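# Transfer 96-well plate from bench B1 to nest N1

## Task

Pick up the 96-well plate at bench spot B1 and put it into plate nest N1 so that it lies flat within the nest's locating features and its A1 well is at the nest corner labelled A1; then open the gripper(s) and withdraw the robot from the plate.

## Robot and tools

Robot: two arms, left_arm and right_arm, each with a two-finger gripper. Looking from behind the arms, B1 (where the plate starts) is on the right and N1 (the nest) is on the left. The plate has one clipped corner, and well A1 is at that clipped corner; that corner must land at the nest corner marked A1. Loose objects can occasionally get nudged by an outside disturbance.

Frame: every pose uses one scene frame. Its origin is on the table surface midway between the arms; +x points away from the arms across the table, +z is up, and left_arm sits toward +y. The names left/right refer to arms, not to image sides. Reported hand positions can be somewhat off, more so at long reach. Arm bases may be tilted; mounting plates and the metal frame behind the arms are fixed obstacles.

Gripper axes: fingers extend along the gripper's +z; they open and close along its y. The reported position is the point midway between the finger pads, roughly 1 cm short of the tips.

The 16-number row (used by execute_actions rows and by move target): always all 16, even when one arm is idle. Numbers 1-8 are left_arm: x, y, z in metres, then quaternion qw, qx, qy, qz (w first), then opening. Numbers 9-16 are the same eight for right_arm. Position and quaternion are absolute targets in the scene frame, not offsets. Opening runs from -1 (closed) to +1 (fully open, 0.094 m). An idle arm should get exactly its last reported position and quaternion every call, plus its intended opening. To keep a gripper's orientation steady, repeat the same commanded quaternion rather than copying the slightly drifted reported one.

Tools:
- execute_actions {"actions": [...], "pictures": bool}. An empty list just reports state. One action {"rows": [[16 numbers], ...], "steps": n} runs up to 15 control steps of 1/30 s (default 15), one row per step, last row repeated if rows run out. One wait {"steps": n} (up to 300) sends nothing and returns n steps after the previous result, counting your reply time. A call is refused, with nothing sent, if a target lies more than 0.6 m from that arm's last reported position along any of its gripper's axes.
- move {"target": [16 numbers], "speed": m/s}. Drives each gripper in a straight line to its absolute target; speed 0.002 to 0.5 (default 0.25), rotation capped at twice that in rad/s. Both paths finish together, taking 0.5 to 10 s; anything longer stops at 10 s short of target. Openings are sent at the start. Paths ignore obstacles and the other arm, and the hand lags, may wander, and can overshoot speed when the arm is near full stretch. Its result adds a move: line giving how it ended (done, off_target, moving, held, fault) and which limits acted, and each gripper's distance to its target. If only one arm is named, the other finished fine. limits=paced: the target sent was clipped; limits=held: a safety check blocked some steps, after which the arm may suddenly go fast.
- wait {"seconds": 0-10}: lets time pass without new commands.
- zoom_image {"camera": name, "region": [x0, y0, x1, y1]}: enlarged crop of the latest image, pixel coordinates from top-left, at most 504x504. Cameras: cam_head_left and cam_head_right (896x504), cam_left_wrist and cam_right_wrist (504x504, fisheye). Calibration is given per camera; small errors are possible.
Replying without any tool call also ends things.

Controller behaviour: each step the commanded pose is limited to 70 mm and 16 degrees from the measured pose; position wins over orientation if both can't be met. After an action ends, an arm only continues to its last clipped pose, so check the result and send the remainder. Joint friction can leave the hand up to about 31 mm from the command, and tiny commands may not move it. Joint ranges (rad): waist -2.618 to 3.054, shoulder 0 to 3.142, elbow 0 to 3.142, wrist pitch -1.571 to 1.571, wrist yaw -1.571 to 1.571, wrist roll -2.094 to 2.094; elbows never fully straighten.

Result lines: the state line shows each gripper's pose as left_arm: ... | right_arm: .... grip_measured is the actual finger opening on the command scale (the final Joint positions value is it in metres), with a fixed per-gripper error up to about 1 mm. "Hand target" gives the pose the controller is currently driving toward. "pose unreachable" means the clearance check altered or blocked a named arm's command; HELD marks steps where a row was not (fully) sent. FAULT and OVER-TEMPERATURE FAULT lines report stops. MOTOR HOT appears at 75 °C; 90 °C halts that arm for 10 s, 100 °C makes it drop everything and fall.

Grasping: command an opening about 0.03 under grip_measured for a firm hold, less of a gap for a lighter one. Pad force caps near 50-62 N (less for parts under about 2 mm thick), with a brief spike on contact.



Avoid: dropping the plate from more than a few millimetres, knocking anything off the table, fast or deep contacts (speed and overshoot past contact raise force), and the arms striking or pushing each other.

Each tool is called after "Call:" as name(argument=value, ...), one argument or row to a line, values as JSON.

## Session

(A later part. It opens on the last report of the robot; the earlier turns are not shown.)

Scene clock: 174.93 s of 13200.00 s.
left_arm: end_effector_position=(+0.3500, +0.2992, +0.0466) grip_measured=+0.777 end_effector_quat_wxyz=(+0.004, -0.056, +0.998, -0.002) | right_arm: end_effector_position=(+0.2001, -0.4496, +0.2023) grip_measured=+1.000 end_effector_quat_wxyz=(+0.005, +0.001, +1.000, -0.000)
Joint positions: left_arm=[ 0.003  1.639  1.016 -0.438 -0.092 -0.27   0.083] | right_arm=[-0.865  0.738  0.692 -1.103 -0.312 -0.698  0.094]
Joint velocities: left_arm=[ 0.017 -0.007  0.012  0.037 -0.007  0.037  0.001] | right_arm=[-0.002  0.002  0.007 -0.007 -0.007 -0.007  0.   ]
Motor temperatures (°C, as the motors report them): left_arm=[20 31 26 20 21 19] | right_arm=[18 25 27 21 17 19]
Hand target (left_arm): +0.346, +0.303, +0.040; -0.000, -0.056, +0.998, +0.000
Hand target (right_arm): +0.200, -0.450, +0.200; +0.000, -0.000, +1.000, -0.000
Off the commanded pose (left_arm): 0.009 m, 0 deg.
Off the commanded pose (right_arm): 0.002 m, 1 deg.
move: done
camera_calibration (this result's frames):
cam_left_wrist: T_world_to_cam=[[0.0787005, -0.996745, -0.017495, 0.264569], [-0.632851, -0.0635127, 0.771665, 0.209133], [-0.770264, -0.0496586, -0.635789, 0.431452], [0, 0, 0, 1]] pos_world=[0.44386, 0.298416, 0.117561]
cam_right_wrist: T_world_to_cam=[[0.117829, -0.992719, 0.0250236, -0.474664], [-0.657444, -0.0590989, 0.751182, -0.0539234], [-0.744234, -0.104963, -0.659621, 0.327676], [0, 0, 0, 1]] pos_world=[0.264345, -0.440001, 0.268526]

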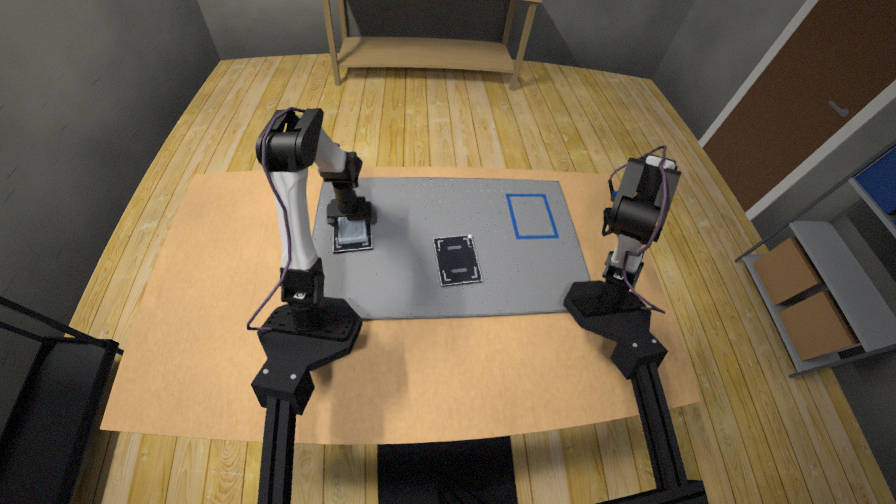

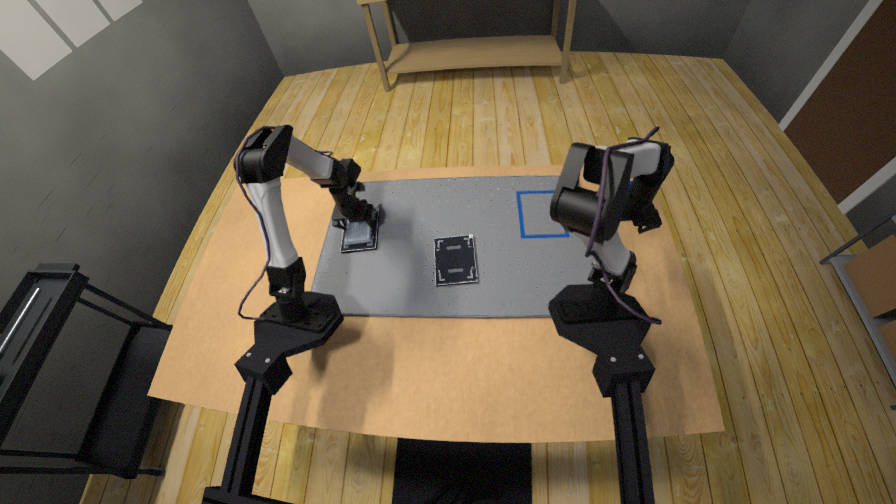

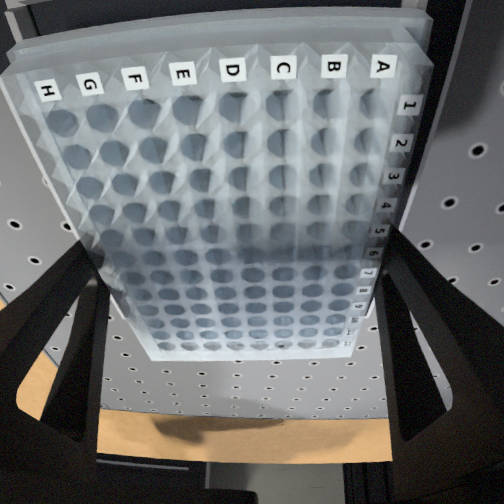

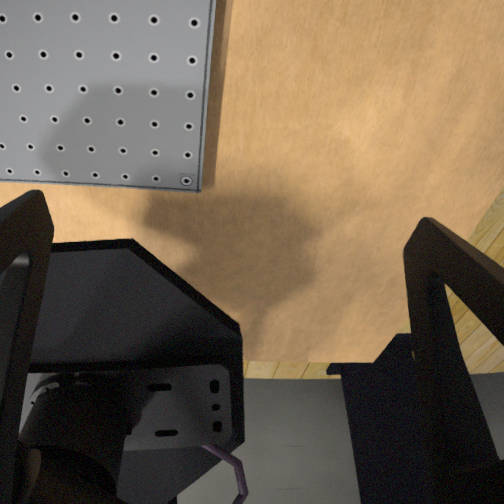

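Call:
execute_actions(
  actions=[
    {"rows":[[0.356,0.300,0.046,0,-0.056,0.998,0,0.74,0.2,-0.45,0.2,0,0,1,0,1]],"steps":15},
  ],
  pictures=false,
)

Scene clock: 178.67 s of 13200.00 s.
left_arm: end_effector_position=(+0.3543, +0.2986, +0.0471) grip_measured=+0.777 end_effector_quat_wxyz=(+0.006, -0.056, +0.998, -0.002) | right_arm: end_effector_position=(+0.2001, -0.4496, +0.2023) grip_measured=+1.000 end_effector_quat_wxyz=(+0.005, +0.001, +1.000, -0.000)
Joint positions: left_arm=[ 0.003  1.647  1.032 -0.443 -0.092 -0.27   0.083] | right_arm=[-0.865  0.738  0.692 -1.103 -0.312 -0.698  0.094]
Joint velocities: left_arm=[-0.027  0.002  0.012 -0.022  0.007  0.037 -0.   ] | right_arm=[ 0.002  0.002 -0.012 -0.037  0.007 -0.037  0.   ]
Motor temperatures (°C, as the motors report them): left_arm=[20 31 26 20 21 19] | right_arm=[18 25 27 21 17 19]
Hand target (left_arm): +0.356, +0.300, +0.046; +0.000, -0.056, +0.998, -0.000
Hand target (right_arm): +0.200, -0.450, +0.200; +0.000, -0.000, +1.000, -0.000
Off the commanded pose (left_arm): 0.002 m, 1 deg.
Off the commanded pose (right_arm): 0.002 m, 1 deg.
Steps of this call (steps 1 to 90: nothing new was sent; then 0.23 s passed at rest; steps 91 to 105: all 15 steps of this action). Readings (end_effector_position):
91: left_arm (+0.3509, +0.2991, +0.0468) | right_arm (+0.2001, -0.4496, +0.2023)
92: left_arm (+0.3516, +0.2990, +0.0467) | right_arm (+0.2001, -0.4496, +0.2023)
94: left_arm (+0.3537, +0.2987, +0.0468) | right_arm (+0.2001, -0.4496, +0.2023)
98: left_arm (+0.3549, +0.2985, +0.0471) | right_arm (+0.2001, -0.4496, +0.2023)
105: the state above

Call:
move(
  target=[0.354,0.302,0.022,0,-0.056,0.998,0,0.74,0.2,-0.45,0.2,0,0,1,0,1],
  speed=0.008,
)

Call:
zoom_image(
  camera="cam_head_left",
  region=[310,195,400,265],
)

Scene clock: 183.93 s of 13200.00 s.
left_arm: end_effector_position=(+0.3516, +0.2984, +0.0367) grip_measured=+0.777 end_effector_quat_wxyz=(-0.002, -0.055, +0.998, -0.005) | right_arm: end_effector_position=(+0.2001, -0.4496, +0.2023) grip_measured=+1.000 end_effector_quat_wxyz=(+0.005, +0.001, +1.000, -0.000)
Joint positions: left_arm=[ 0.009  1.68   1.032 -0.423 -0.081 -0.265  0.083] | right_arm=[-0.865  0.738  0.692 -1.103 -0.312 -0.698  0.094]
Joint velocities: left_arm=[-0.012  0.012  0.007  0.037 -0.007  0.037 -0.001] | right_arm=[ 0.022 -0.007  0.022 -0.051  0.007 -0.022  0.   ]
Motor temperatures (°C, as the motors report them): left_arm=[20 31 26 20 21 19] | right_arm=[18 25 27 21 17 19]
Hand target (left_arm): +0.353, +0.302, +0.023; -0.000, -0.056, +0.998, +0.000
Hand target (right_arm): +0.200, -0.450, +0.200; +0.000, -0.000, +1.000, -0.000
Off the commanded pose (left_arm): 0.015 m, 1 deg.
Off the commanded pose (right_arm): 0.002 m, 1 deg.
move: off_target (left_arm)
camera_calibration (this result's frames):
cam_left_wrist: T_world_to_cam=[[0.0772859, -0.99694, -0.0117366, 0.263795], [-0.624321, -0.0575707, 0.779044, 0.212747], [-0.777336, -0.0528817, -0.626859, 0.42944], [0, 0, 0, 1]] pos_world=[0.446253, 0.297945, 0.106556]
cam_right_wrist: T_world_to_cam=[[0.117829, -0.992719, 0.0250236, -0.474664], [-0.657444, -0.0590989, 0.751182, -0.0539234], [-0.744234, -0.104963, -0.659621, 0.327676], [0, 0, 0, 1]] pos_world=[0.264345, -0.440001, 0.268526]

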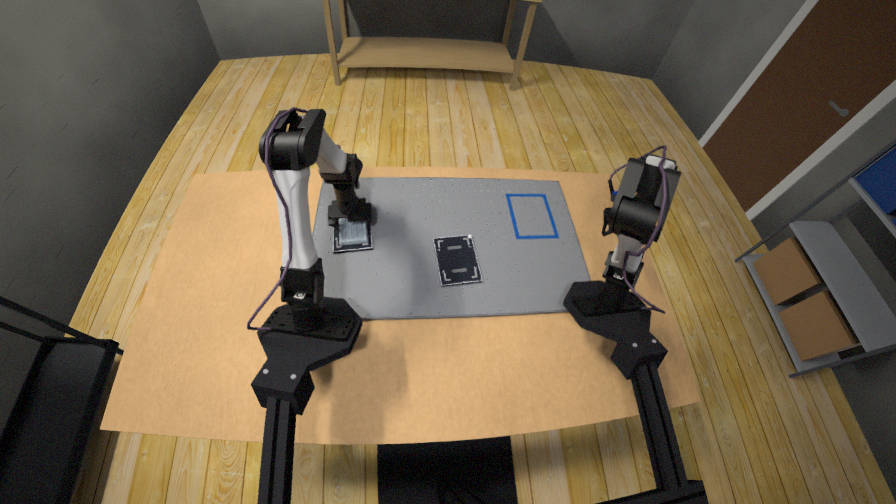

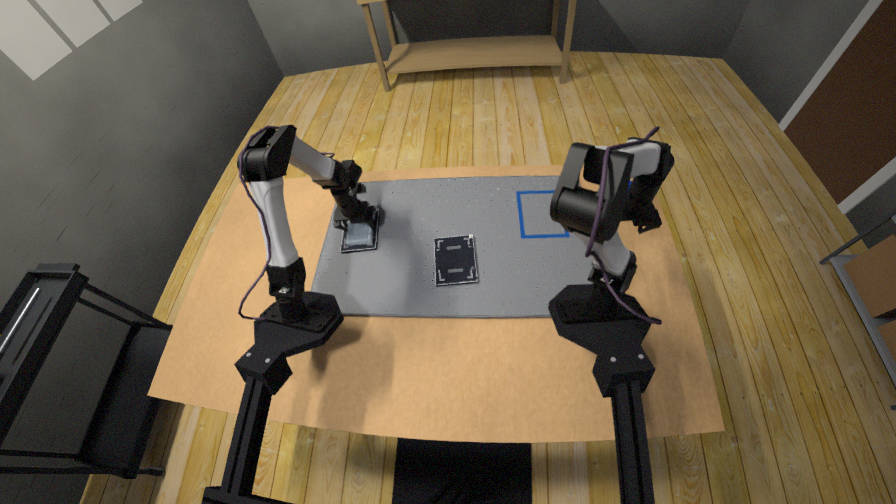

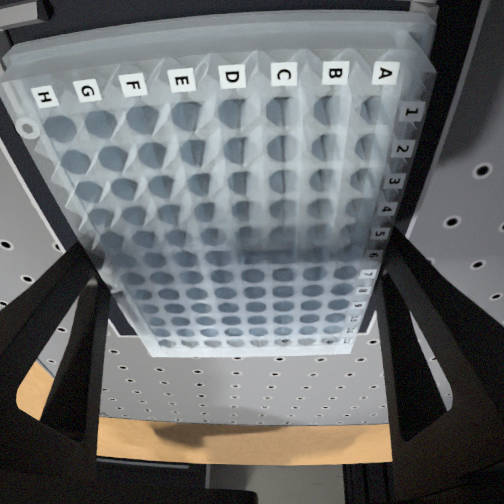

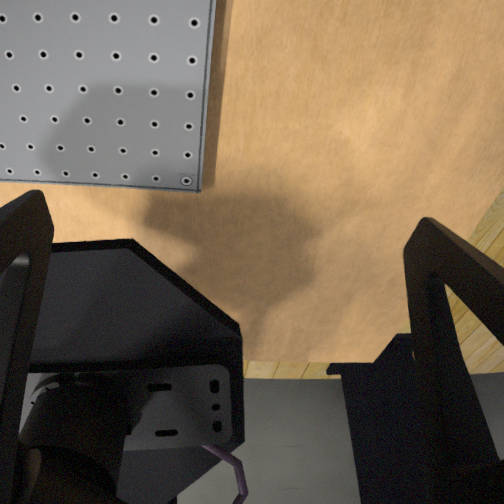

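Region (310, 195, 400, 265) of cam_head_left's 896x504 image, scaled by 5.600, with more detail than that image has.

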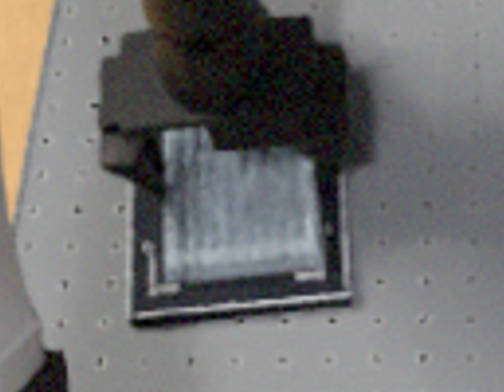

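Call:
move(
  target=[0.354,0.302,0.052,0,-0.056,0.998,0,0.74,0.2,-0.45,0.2,0,0,1,0,1],
  speed=0.01,
)

Call:
move(
  target=[0.354,0.302,0.022,0,-0.056,0.998,0,0.74,0.2,-0.45,0.2,0,0,1,0,1],
  speed=0.008,
)

Call:
zoom_image(
  camera="cam_head_left",
  region=[310,195,400,265],
)

Scene clock: 188.13 s of 13200.00 s.
left_arm: end_effector_position=(+0.3486, +0.2995, +0.0440) grip_measured=+0.777 end_effector_quat_wxyz=(-0.007, -0.055, +0.998, -0.004) | right_arm: end_effector_position=(+0.2001, -0.4496, +0.2023) grip_measured=+1.000 end_effector_quat_wxyz=(+0.005, +0.001, +1.000, -0.000)
Joint positions: left_arm=[ 0.009  1.656  1.032 -0.458 -0.081 -0.265  0.083] | right_arm=[-0.865  0.738  0.692 -1.103 -0.312 -0.698  0.094]
Joint velocities: left_arm=[ 0.017  0.007 -0.017 -0.125 -0.007  0.066 -0.001] | right_arm=[ 0.002 -0.007 -0.017 -0.007 -0.022  0.007  0.   ]
Motor temperatures (°C, as the motors report them): left_arm=[20 31 26 20 21 19] | right_arm=[18 25 27 21 17 19]
Hand target (left_arm): +0.354, +0.302, +0.052; +0.000, -0.056, +0.998, -0.000
Hand target (right_arm): +0.200, -0.450, +0.200; +0.000, -0.000, +1.000, -0.000
Off the commanded pose (left_arm): 0.010 m, 1 deg.
Off the commanded pose (right_arm): 0.002 m, 1 deg.
move: done
camera_calibration (this result's frames):
cam_left_wrist: T_world_to_cam=[[0.0761847, -0.996998, -0.0138003, 0.265678], [-0.616108, -0.0579525, 0.785527, 0.202186], [-0.783969, -0.0513427, -0.618674, 0.433271], [0, 0, 0, 1]] pos_world=[0.443999, 0.298843, 0.112897]
cam_right_wrist: T_world_to_cam=[[0.117829, -0.992719, 0.0250236, -0.474664], [-0.657444, -0.0590989, 0.751182, -0.0539234], [-0.744234, -0.104963, -0.659621, 0.327676], [0, 0, 0, 1]] pos_world=[0.264345, -0.440001, 0.268526]

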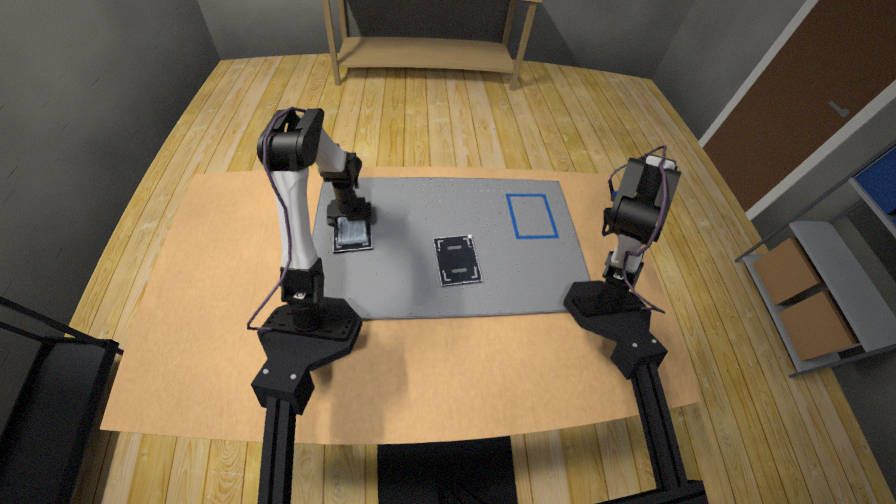

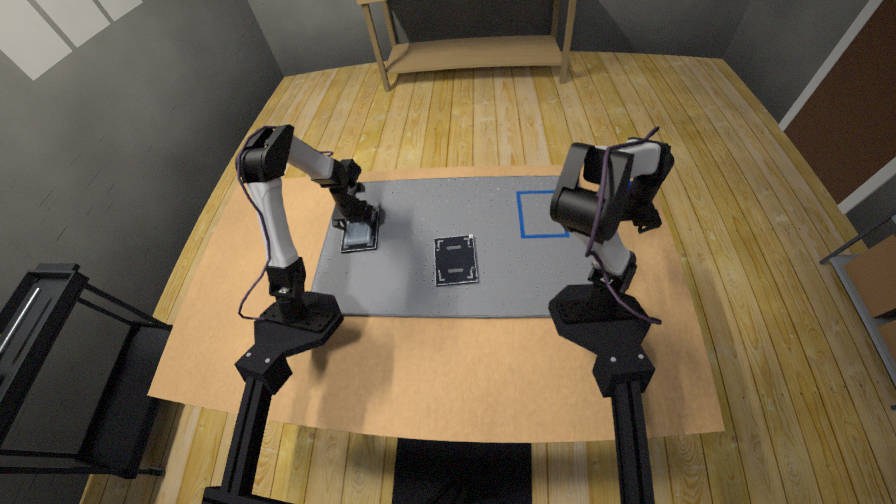

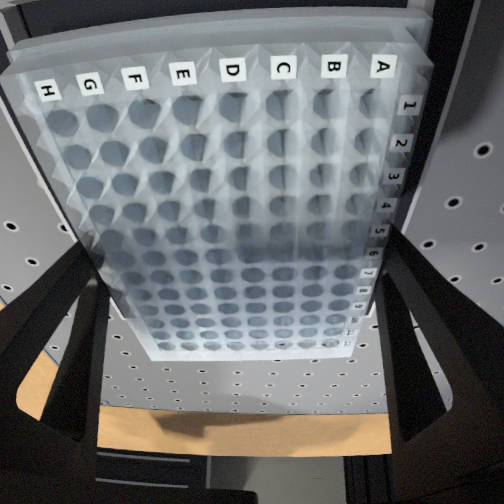

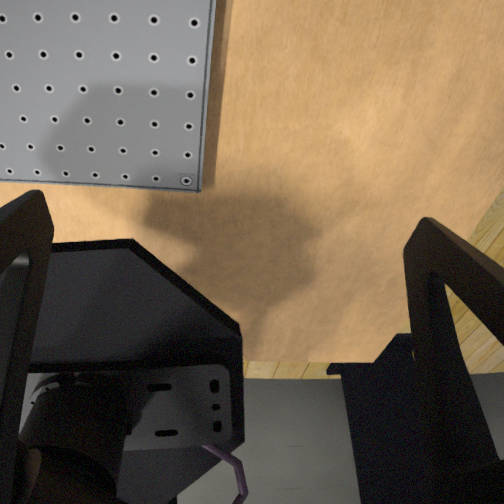

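Scene clock: 191.20 s of 13200.00 s.
left_arm: end_effector_position=(+0.3481, +0.2991, +0.0365) grip_measured=+0.777 end_effector_quat_wxyz=(-0.009, -0.055, +0.998, -0.003) | right_arm: end_effector_position=(+0.2001, -0.4496, +0.2023) grip_measured=+1.000 end_effector_quat_wxyz=(+0.005, +0.001, +1.000, -0.000)
Joint positions: left_arm=[ 0.01   1.681  1.032 -0.437 -0.081 -0.265  0.083] | right_arm=[-0.865  0.738  0.692 -1.103 -0.312 -0.698  0.094]
Joint velocities: left_arm=[-0.012 -0.017 -0.002  0.007  0.007  0.037  0.   ] | right_arm=[-0.007  0.007  0.002  0.022  0.022  0.037  0.   ]
Motor temperatures (°C, as the motors report them): left_arm=[20 31 26 20 21 19] | right_arm=[18 25 27 21 17 19]
Hand target (left_arm): +0.353, +0.302, +0.023; -0.000, -0.056, +0.998, -0.000
Hand target (right_arm): +0.200, -0.450, +0.200; +0.000, -0.000, +1.000, -0.000
Off the commanded pose (left_arm): 0.016 m, 1 deg.
Off the commanded pose (right_arm): 0.002 m, 1 deg.
move: off_target (left_arm)
camera_calibration (this result's frames):
cam_left_wrist: T_world_to_cam=[[0.0764546, -0.996965, -0.0146673, 0.265172], [-0.613086, -0.0586066, 0.787839, 0.206766], [-0.786308, -0.0512416, -0.615706, 0.428923], [0, 0, 0, 1]] pos_world=[0.443757, 0.298464, 0.105082]
cam_right_wrist: T_world_to_cam=[[0.117829, -0.992719, 0.0250236, -0.474664], [-0.657444, -0.0590989, 0.751182, -0.0539234], [-0.744234, -0.104963, -0.659621, 0.327676], [0, 0, 0, 1]] pos_world=[0.264345, -0.440001, 0.268526]

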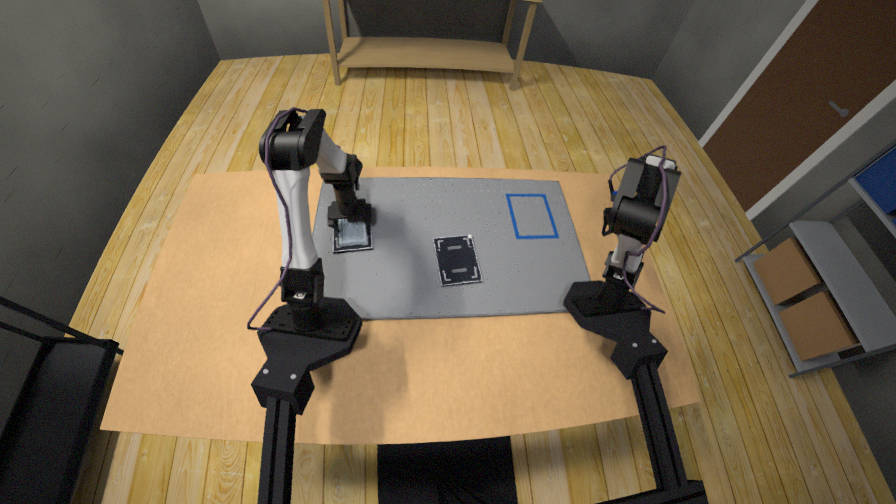

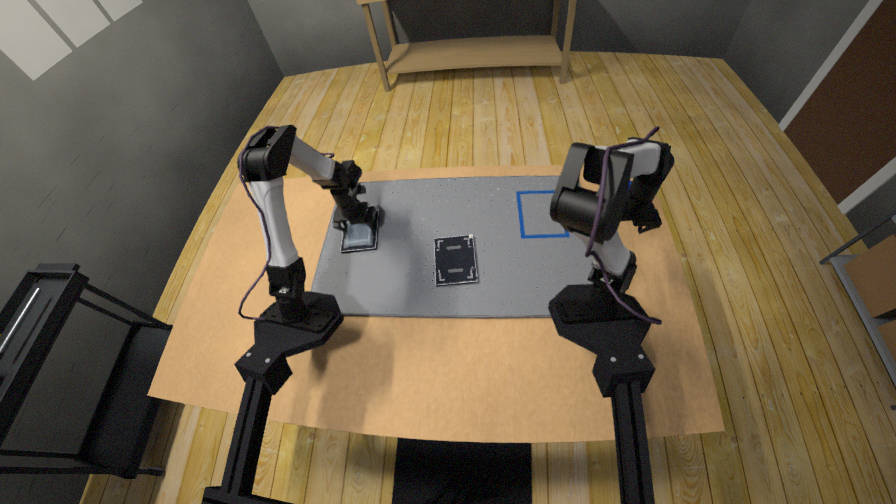

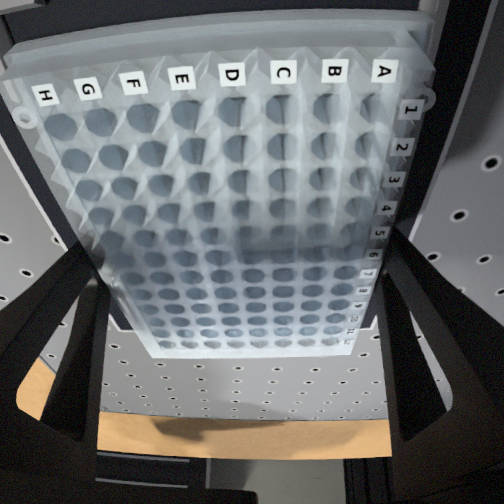

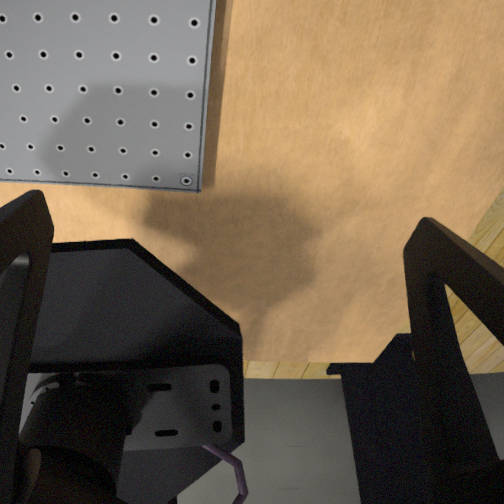

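Region (310, 195, 400, 265) of cam_head_left's 896x504 image, scaled by 5.600, with more detail than that image has.

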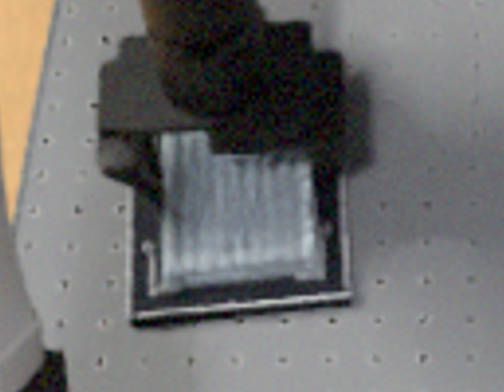

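Call:
move(
  target=[0.353,0.303,0.052,0,-0.056,0.998,0,0.74,0.2,-0.45,0.2,0,0,1,0,1],
  speed=0.01,
)

Call:
move(
  target=[0.353,0.303,0.030,0.014,-0.056,0.998,0,0.74,0.2,-0.45,0.2,0,0,1,0,1],
  speed=0.008,
)

Call:
zoom_image(
  camera="cam_head_left",
  region=[310,195,400,265],
)

Scene clock: 197.27 s of 13200.00 s.
left_arm: end_effector_position=(+0.3499, +0.2996, +0.0448) grip_measured=+0.777 end_effector_quat_wxyz=(-0.005, -0.055, +0.998, -0.004) | right_arm: end_effector_position=(+0.2001, -0.4496, +0.2023) grip_measured=+1.000 end_effector_quat_wxyz=(+0.005, +0.001, +1.000, -0.000)
Joint positions: left_arm=[ 0.01   1.653  1.032 -0.455 -0.081 -0.265  0.083] | right_arm=[-0.865  0.738  0.692 -1.103 -0.312 -0.698  0.094]
Joint velocities: left_arm=[ 0.007 -0.007  0.012  0.022 -0.081 -0.022 -0.   ] | right_arm=[ 0.007  0.002 -0.002  0.066 -0.051 -0.051  0.   ]
Motor temperatures (°C, as the motors report them): left_arm=[20 31 26 20 21 19] | right_arm=[18 25 27 21 17 19]
Hand target (left_arm): +0.353, +0.303, +0.052; +0.000, -0.056, +0.998, -0.000
Hand target (right_arm): +0.200, -0.450, +0.200; +0.000, -0.000, +1.000, -0.000
Off the commanded pose (left_arm): 0.009 m, 1 deg.
Off the commanded pose (right_arm): 0.002 m, 1 deg.
After step 90, 1.17 s passed at rest.
move: done
camera_calibration (this result's frames):
cam_left_wrist: T_world_to_cam=[[0.0777849, -0.996891, -0.0125881, 0.265059], [-0.620087, -0.0582631, 0.782366, 0.203988], [-0.780667, -0.0530506, -0.622691, 0.434288], [0, 0, 0, 1]] pos_world=[0.444908, 0.299159, 0.11417]
cam_right_wrist: T_world_to_cam=[[0.117829, -0.992719, 0.0250236, -0.474664], [-0.657444, -0.0590989, 0.751182, -0.0539234], [-0.744234, -0.104963, -0.659621, 0.327676], [0, 0, 0, 1]] pos_world=[0.264345, -0.440001, 0.268526]

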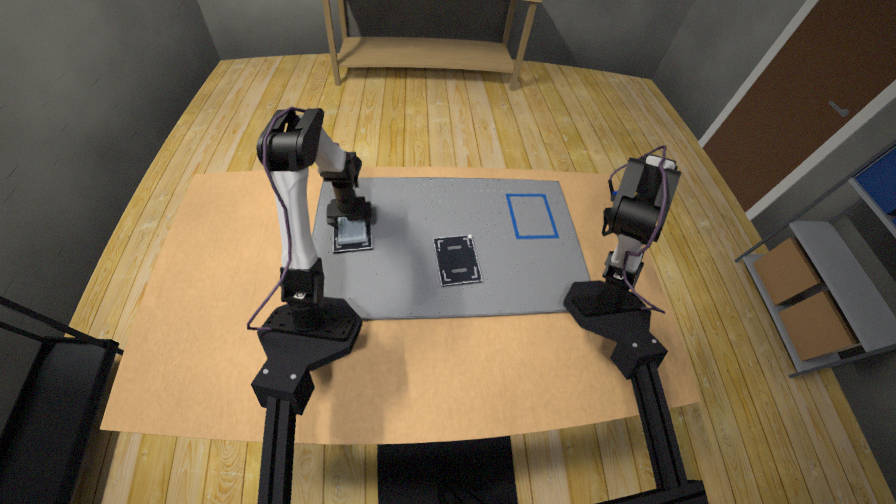

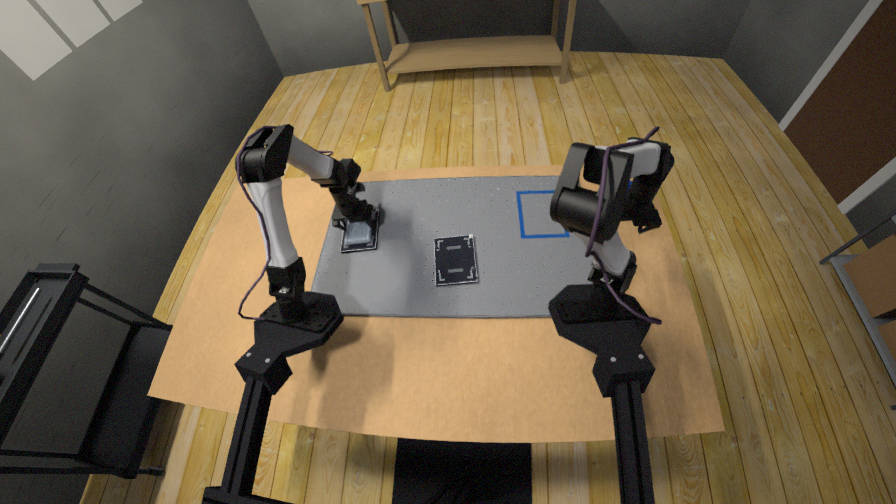

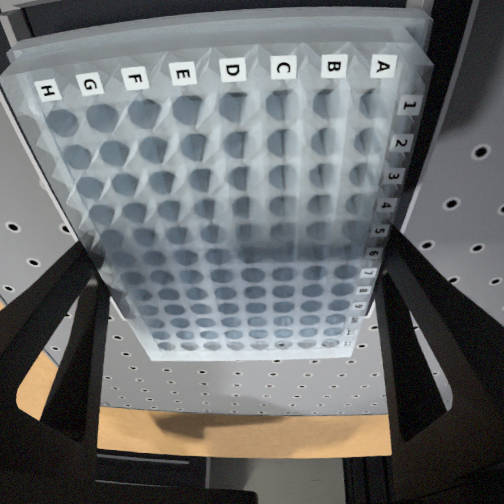

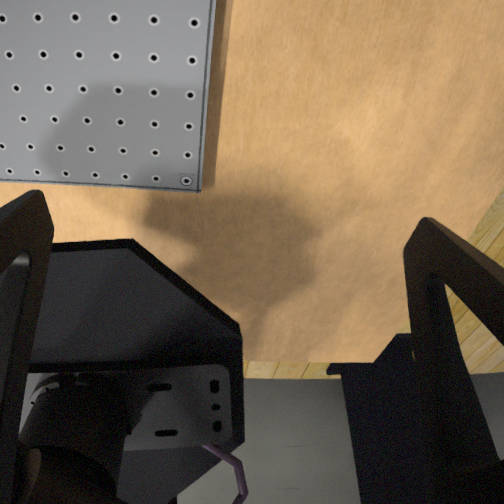

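Scene clock: 199.90 s of 13200.00 s.
left_arm: end_effector_position=(+0.3566, +0.2981, +0.0376) grip_measured=+0.777 end_effector_quat_wxyz=(+0.015, -0.057, +0.998, -0.008) | right_arm: end_effector_position=(+0.2001, -0.4496, +0.2023) grip_measured=+1.000 end_effector_quat_wxyz=(+0.005, +0.001, +1.000, -0.000)
Joint positions: left_arm=[ 0.01   1.669  1.016 -0.383 -0.082 -0.265  0.083] | right_arm=[-0.865  0.738  0.692 -1.103 -0.312 -0.698  0.094]
Joint velocities: left_arm=[-0.012  0.002  0.002  0.007 -0.037 -0.051  0.   ] | right_arm=[-0.002  0.002 -0.017  0.007 -0.007  0.007  0.   ]
Motor temperatures (°C, as the motors report them): left_arm=[20 31 26 20 21 19] | right_arm=[18 25 27 21 17 19]
Hand target (left_arm): +0.353, +0.303, +0.030; +0.014, -0.056, +0.998, -0.000
Hand target (right_arm): +0.200, -0.450, +0.200; +0.000, -0.000, +1.000, -0.000
Off the commanded pose (left_arm): 0.010 m, 1 deg.
Off the commanded pose (right_arm): 0.002 m, 1 deg.
move: done
camera_calibration (this result's frames):
cam_left_wrist: T_world_to_cam=[[0.0817561, -0.996642, -0.00447711, 0.261141], [-0.650367, -0.0567534, 0.757497, 0.225003], [-0.755208, -0.0590182, -0.652823, 0.428851], [0, 0, 0, 1]] pos_world=[0.448857, 0.298344, 0.110694]
cam_right_wrist: T_world_to_cam=[[0.117829, -0.992719, 0.0250236, -0.474664], [-0.657444, -0.0590989, 0.751182, -0.0539234], [-0.744234, -0.104963, -0.659621, 0.327676], [0, 0, 0, 1]] pos_world=[0.264345, -0.440001, 0.268526]

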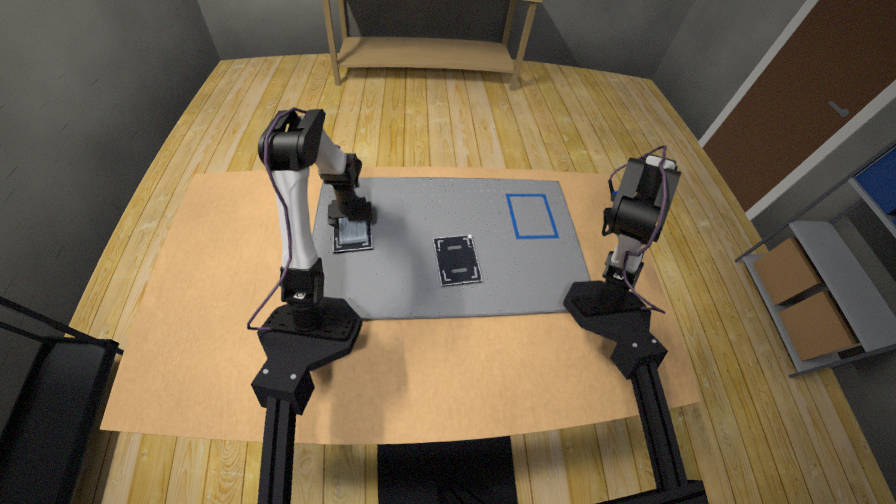

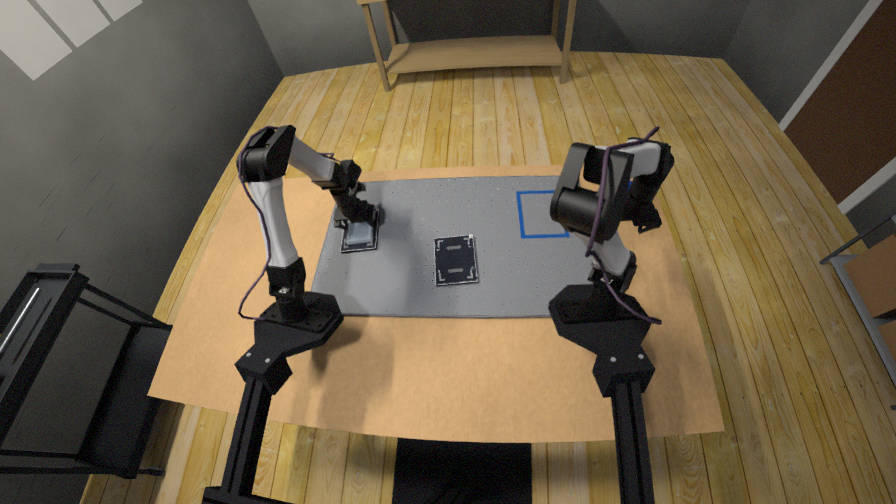

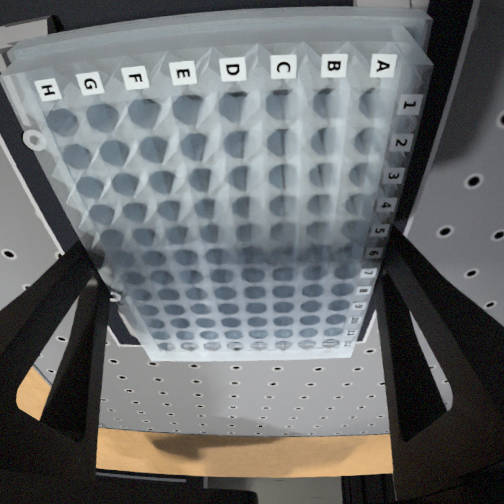

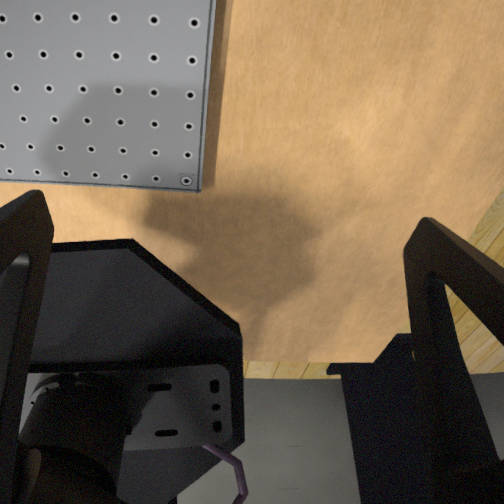

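Region (310, 195, 400, 265) of cam_head_left's 896x504 image, scaled by 5.600, with more detail than that image has.

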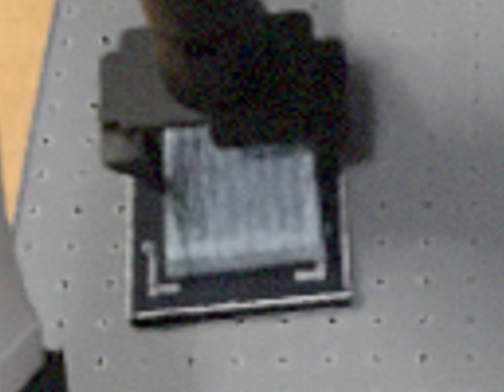

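Call:
move(
  target=[0.350,0.303,0.040,0.0,-0.056,0.998,0.008,0.74,0.2,-0.45,0.2,0,0,1,0,1],
  speed=0.005,
)

Call:
zoom_image(
  camera="cam_head_left",
  region=[310,195,400,265],
)

Scene clock: 207.90 s of 13200.00 s.
left_arm: end_effector_position=(+0.3548, +0.2992, +0.0375) grip_measured=+0.777 end_effector_quat_wxyz=(+0.011, -0.057, +0.998, -0.005) | right_arm: end_effector_position=(+0.2001, -0.4496, +0.2023) grip_measured=+1.000 end_effector_quat_wxyz=(+0.005, +0.001, +1.000, -0.000)
Joint positions: left_arm=[ 0.01   1.669  1.016 -0.391 -0.087 -0.265  0.083] | right_arm=[-0.865  0.738  0.692 -1.103 -0.312 -0.698  0.094]
Joint velocities: left_arm=[ 0.012 -0.012 -0.007 -0.051  0.051 -0.066  0.   ] | right_arm=[ 0.002 -0.002  0.022  0.007  0.022 -0.007  0.   ]
Motor temperatures (°C, as the motors report them): left_arm=[20 31 26 20 21 19] | right_arm=[18 25 27 21 17 19]
Hand target (left_arm): +0.350, +0.303, +0.040; +0.001, -0.056, +0.998, +0.008
Hand target (right_arm): +0.200, -0.450, +0.200; +0.000, -0.000, +1.000, -0.000
Off the commanded pose (left_arm): 0.007 m, 2 deg.
Off the commanded pose (right_arm): 0.002 m, 1 deg.
After step 90, 0.43 s passed at rest.
move: done
camera_calibration (this result's frames):
cam_left_wrist: T_world_to_cam=[[0.0811161, -0.996642, -0.0111586, 0.262901], [-0.644979, -0.0610232, 0.76176, 0.22314], [-0.759883, -0.0545939, -0.647763, 0.427654], [0, 0, 0, 1]] pos_world=[0.447563, 0.298983, 0.109973]
cam_right_wrist: T_world_to_cam=[[0.117829, -0.992719, 0.0250236, -0.474664], [-0.657444, -0.0590989, 0.751182, -0.0539234], [-0.744234, -0.104963, -0.659621, 0.327676], [0, 0, 0, 1]] pos_world=[0.264345, -0.440001, 0.268526]

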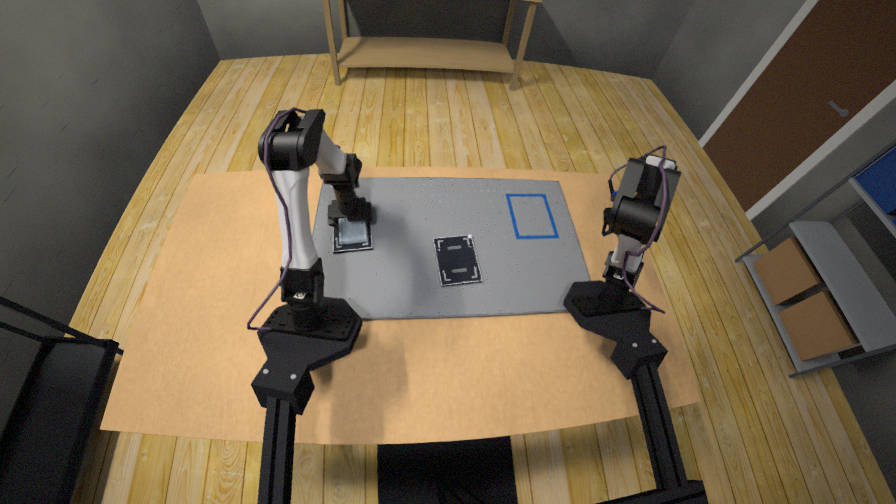

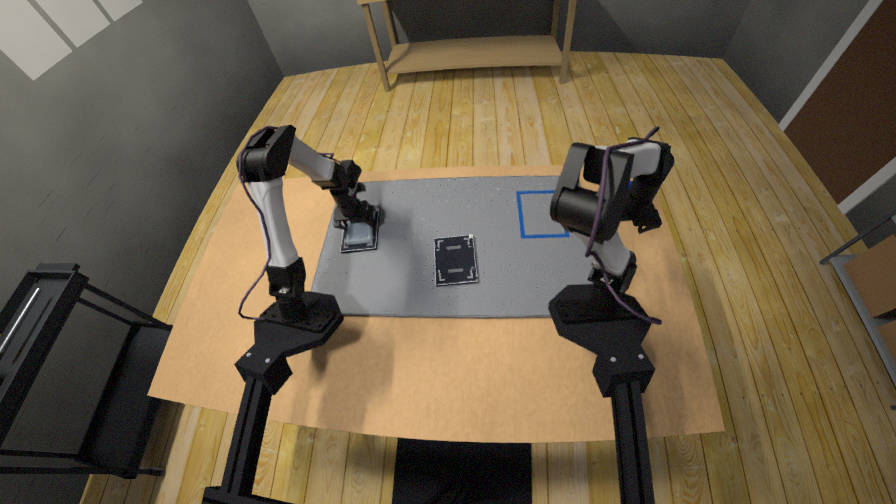

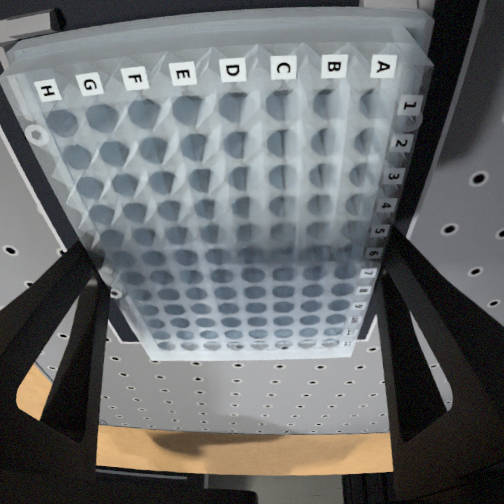

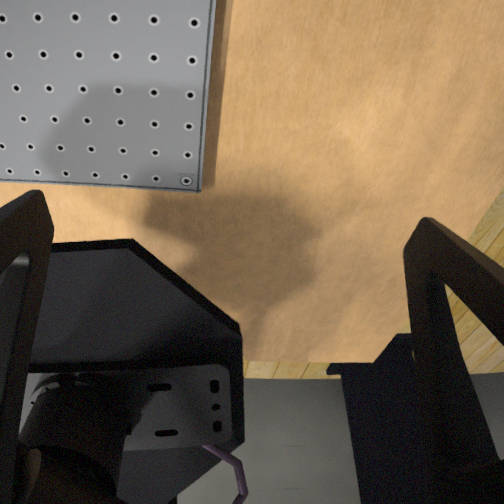

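Region (310, 195, 400, 265) of cam_head_left's 896x504 image, scaled by 5.600, with more detail than that image has.

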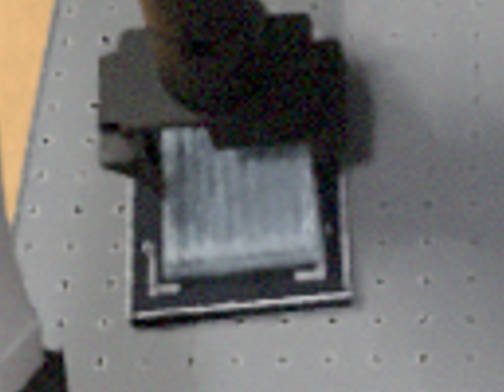

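Call:
move(
  target=[0.350,0.303,0.040,-0.009,-0.056,0.998,0.014,0.74,0.2,-0.45,0.2,0,0,1,0,1],
  speed=0.005,
)

Call:
zoom_image(
  camera="cam_head_left",
  region=[310,195,400,265],
)

Scene clock: 216.17 s of 13200.00 s.
left_arm: end_effector_position=(+0.3472, +0.3044, +0.0391) grip_measured=+0.777 end_effector_quat_wxyz=(-0.007, -0.055, +0.998, +0.011) | right_arm: end_effector_position=(+0.2001, -0.4496, +0.2023) grip_measured=+1.000 end_effector_quat_wxyz=(+0.005, +0.001, +1.000, -0.000)
Joint positions: left_arm=[ 0.01   1.669  1.026 -0.443 -0.109 -0.265  0.083] | right_arm=[-0.865  0.738  0.692 -1.103 -0.312 -0.698  0.094]
Joint velocities: left_arm=[-0.012  0.012  0.007 -0.022  0.007  0.022 -0.   ] | right_arm=[-0.012 -0.012 -0.002 -0.022 -0.081 -0.022  0.   ]
Motor temperatures (°C, as the motors report them): left_arm=[20 31 26 19 21 19] | right_arm=[18 25 27 21 17 19]
Hand target (left_arm): +0.350, +0.303, +0.040; -0.009, -0.056, +0.998, +0.014
Hand target (right_arm): +0.200, -0.450, +0.200; +0.000, -0.000, +1.000, -0.000
Off the commanded pose (left_arm): 0.003 m, 0 deg.
Off the commanded pose (right_arm): 0.002 m, 1 deg.
move: done
camera_calibration (this result's frames):
cam_left_wrist: T_world_to_cam=[[0.0767152, -0.996151, -0.0423977, 0.271291], [-0.615619, -0.0807735, 0.783893, 0.212287], [-0.784301, -0.0340357, -0.619447, 0.424279], [0, 0, 0, 1]] pos_world=[0.442638, 0.301835, 0.10791]
cam_right_wrist: T_world_to_cam=[[0.117829, -0.992719, 0.0250236, -0.474664], [-0.657444, -0.0590989, 0.751182, -0.0539234], [-0.744234, -0.104963, -0.659621, 0.327676], [0, 0, 0, 1]] pos_world=[0.264345, -0.440001, 0.268526]

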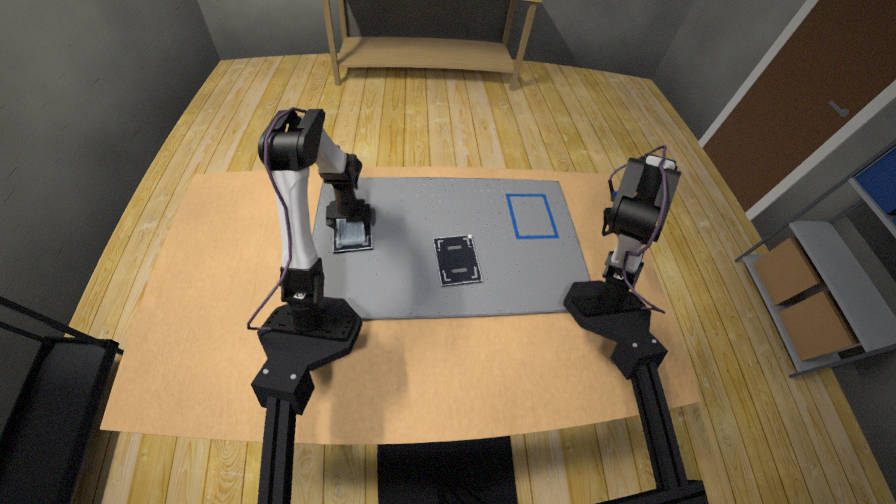

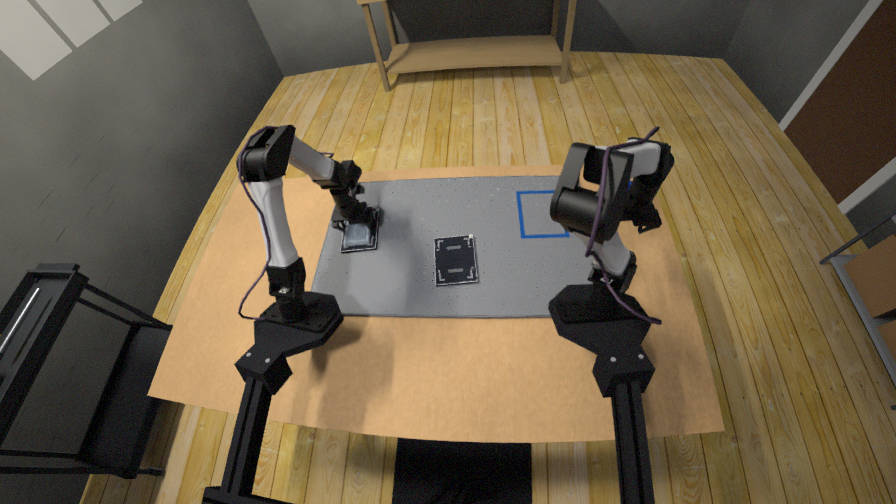

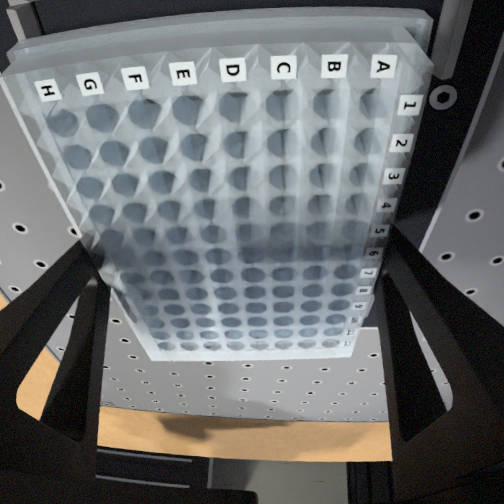

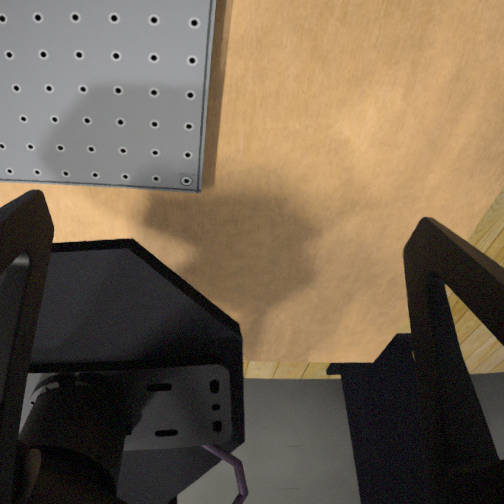

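Region (310, 195, 400, 265) of cam_head_left's 896x504 image, scaled by 5.600, with more detail than that image has.

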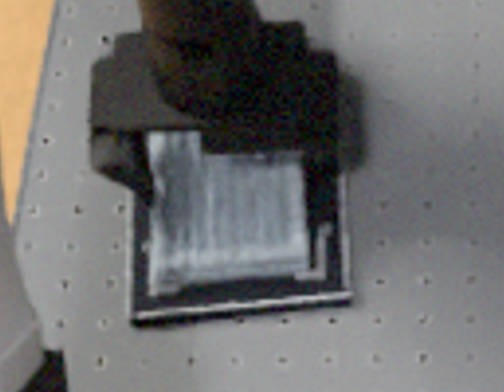

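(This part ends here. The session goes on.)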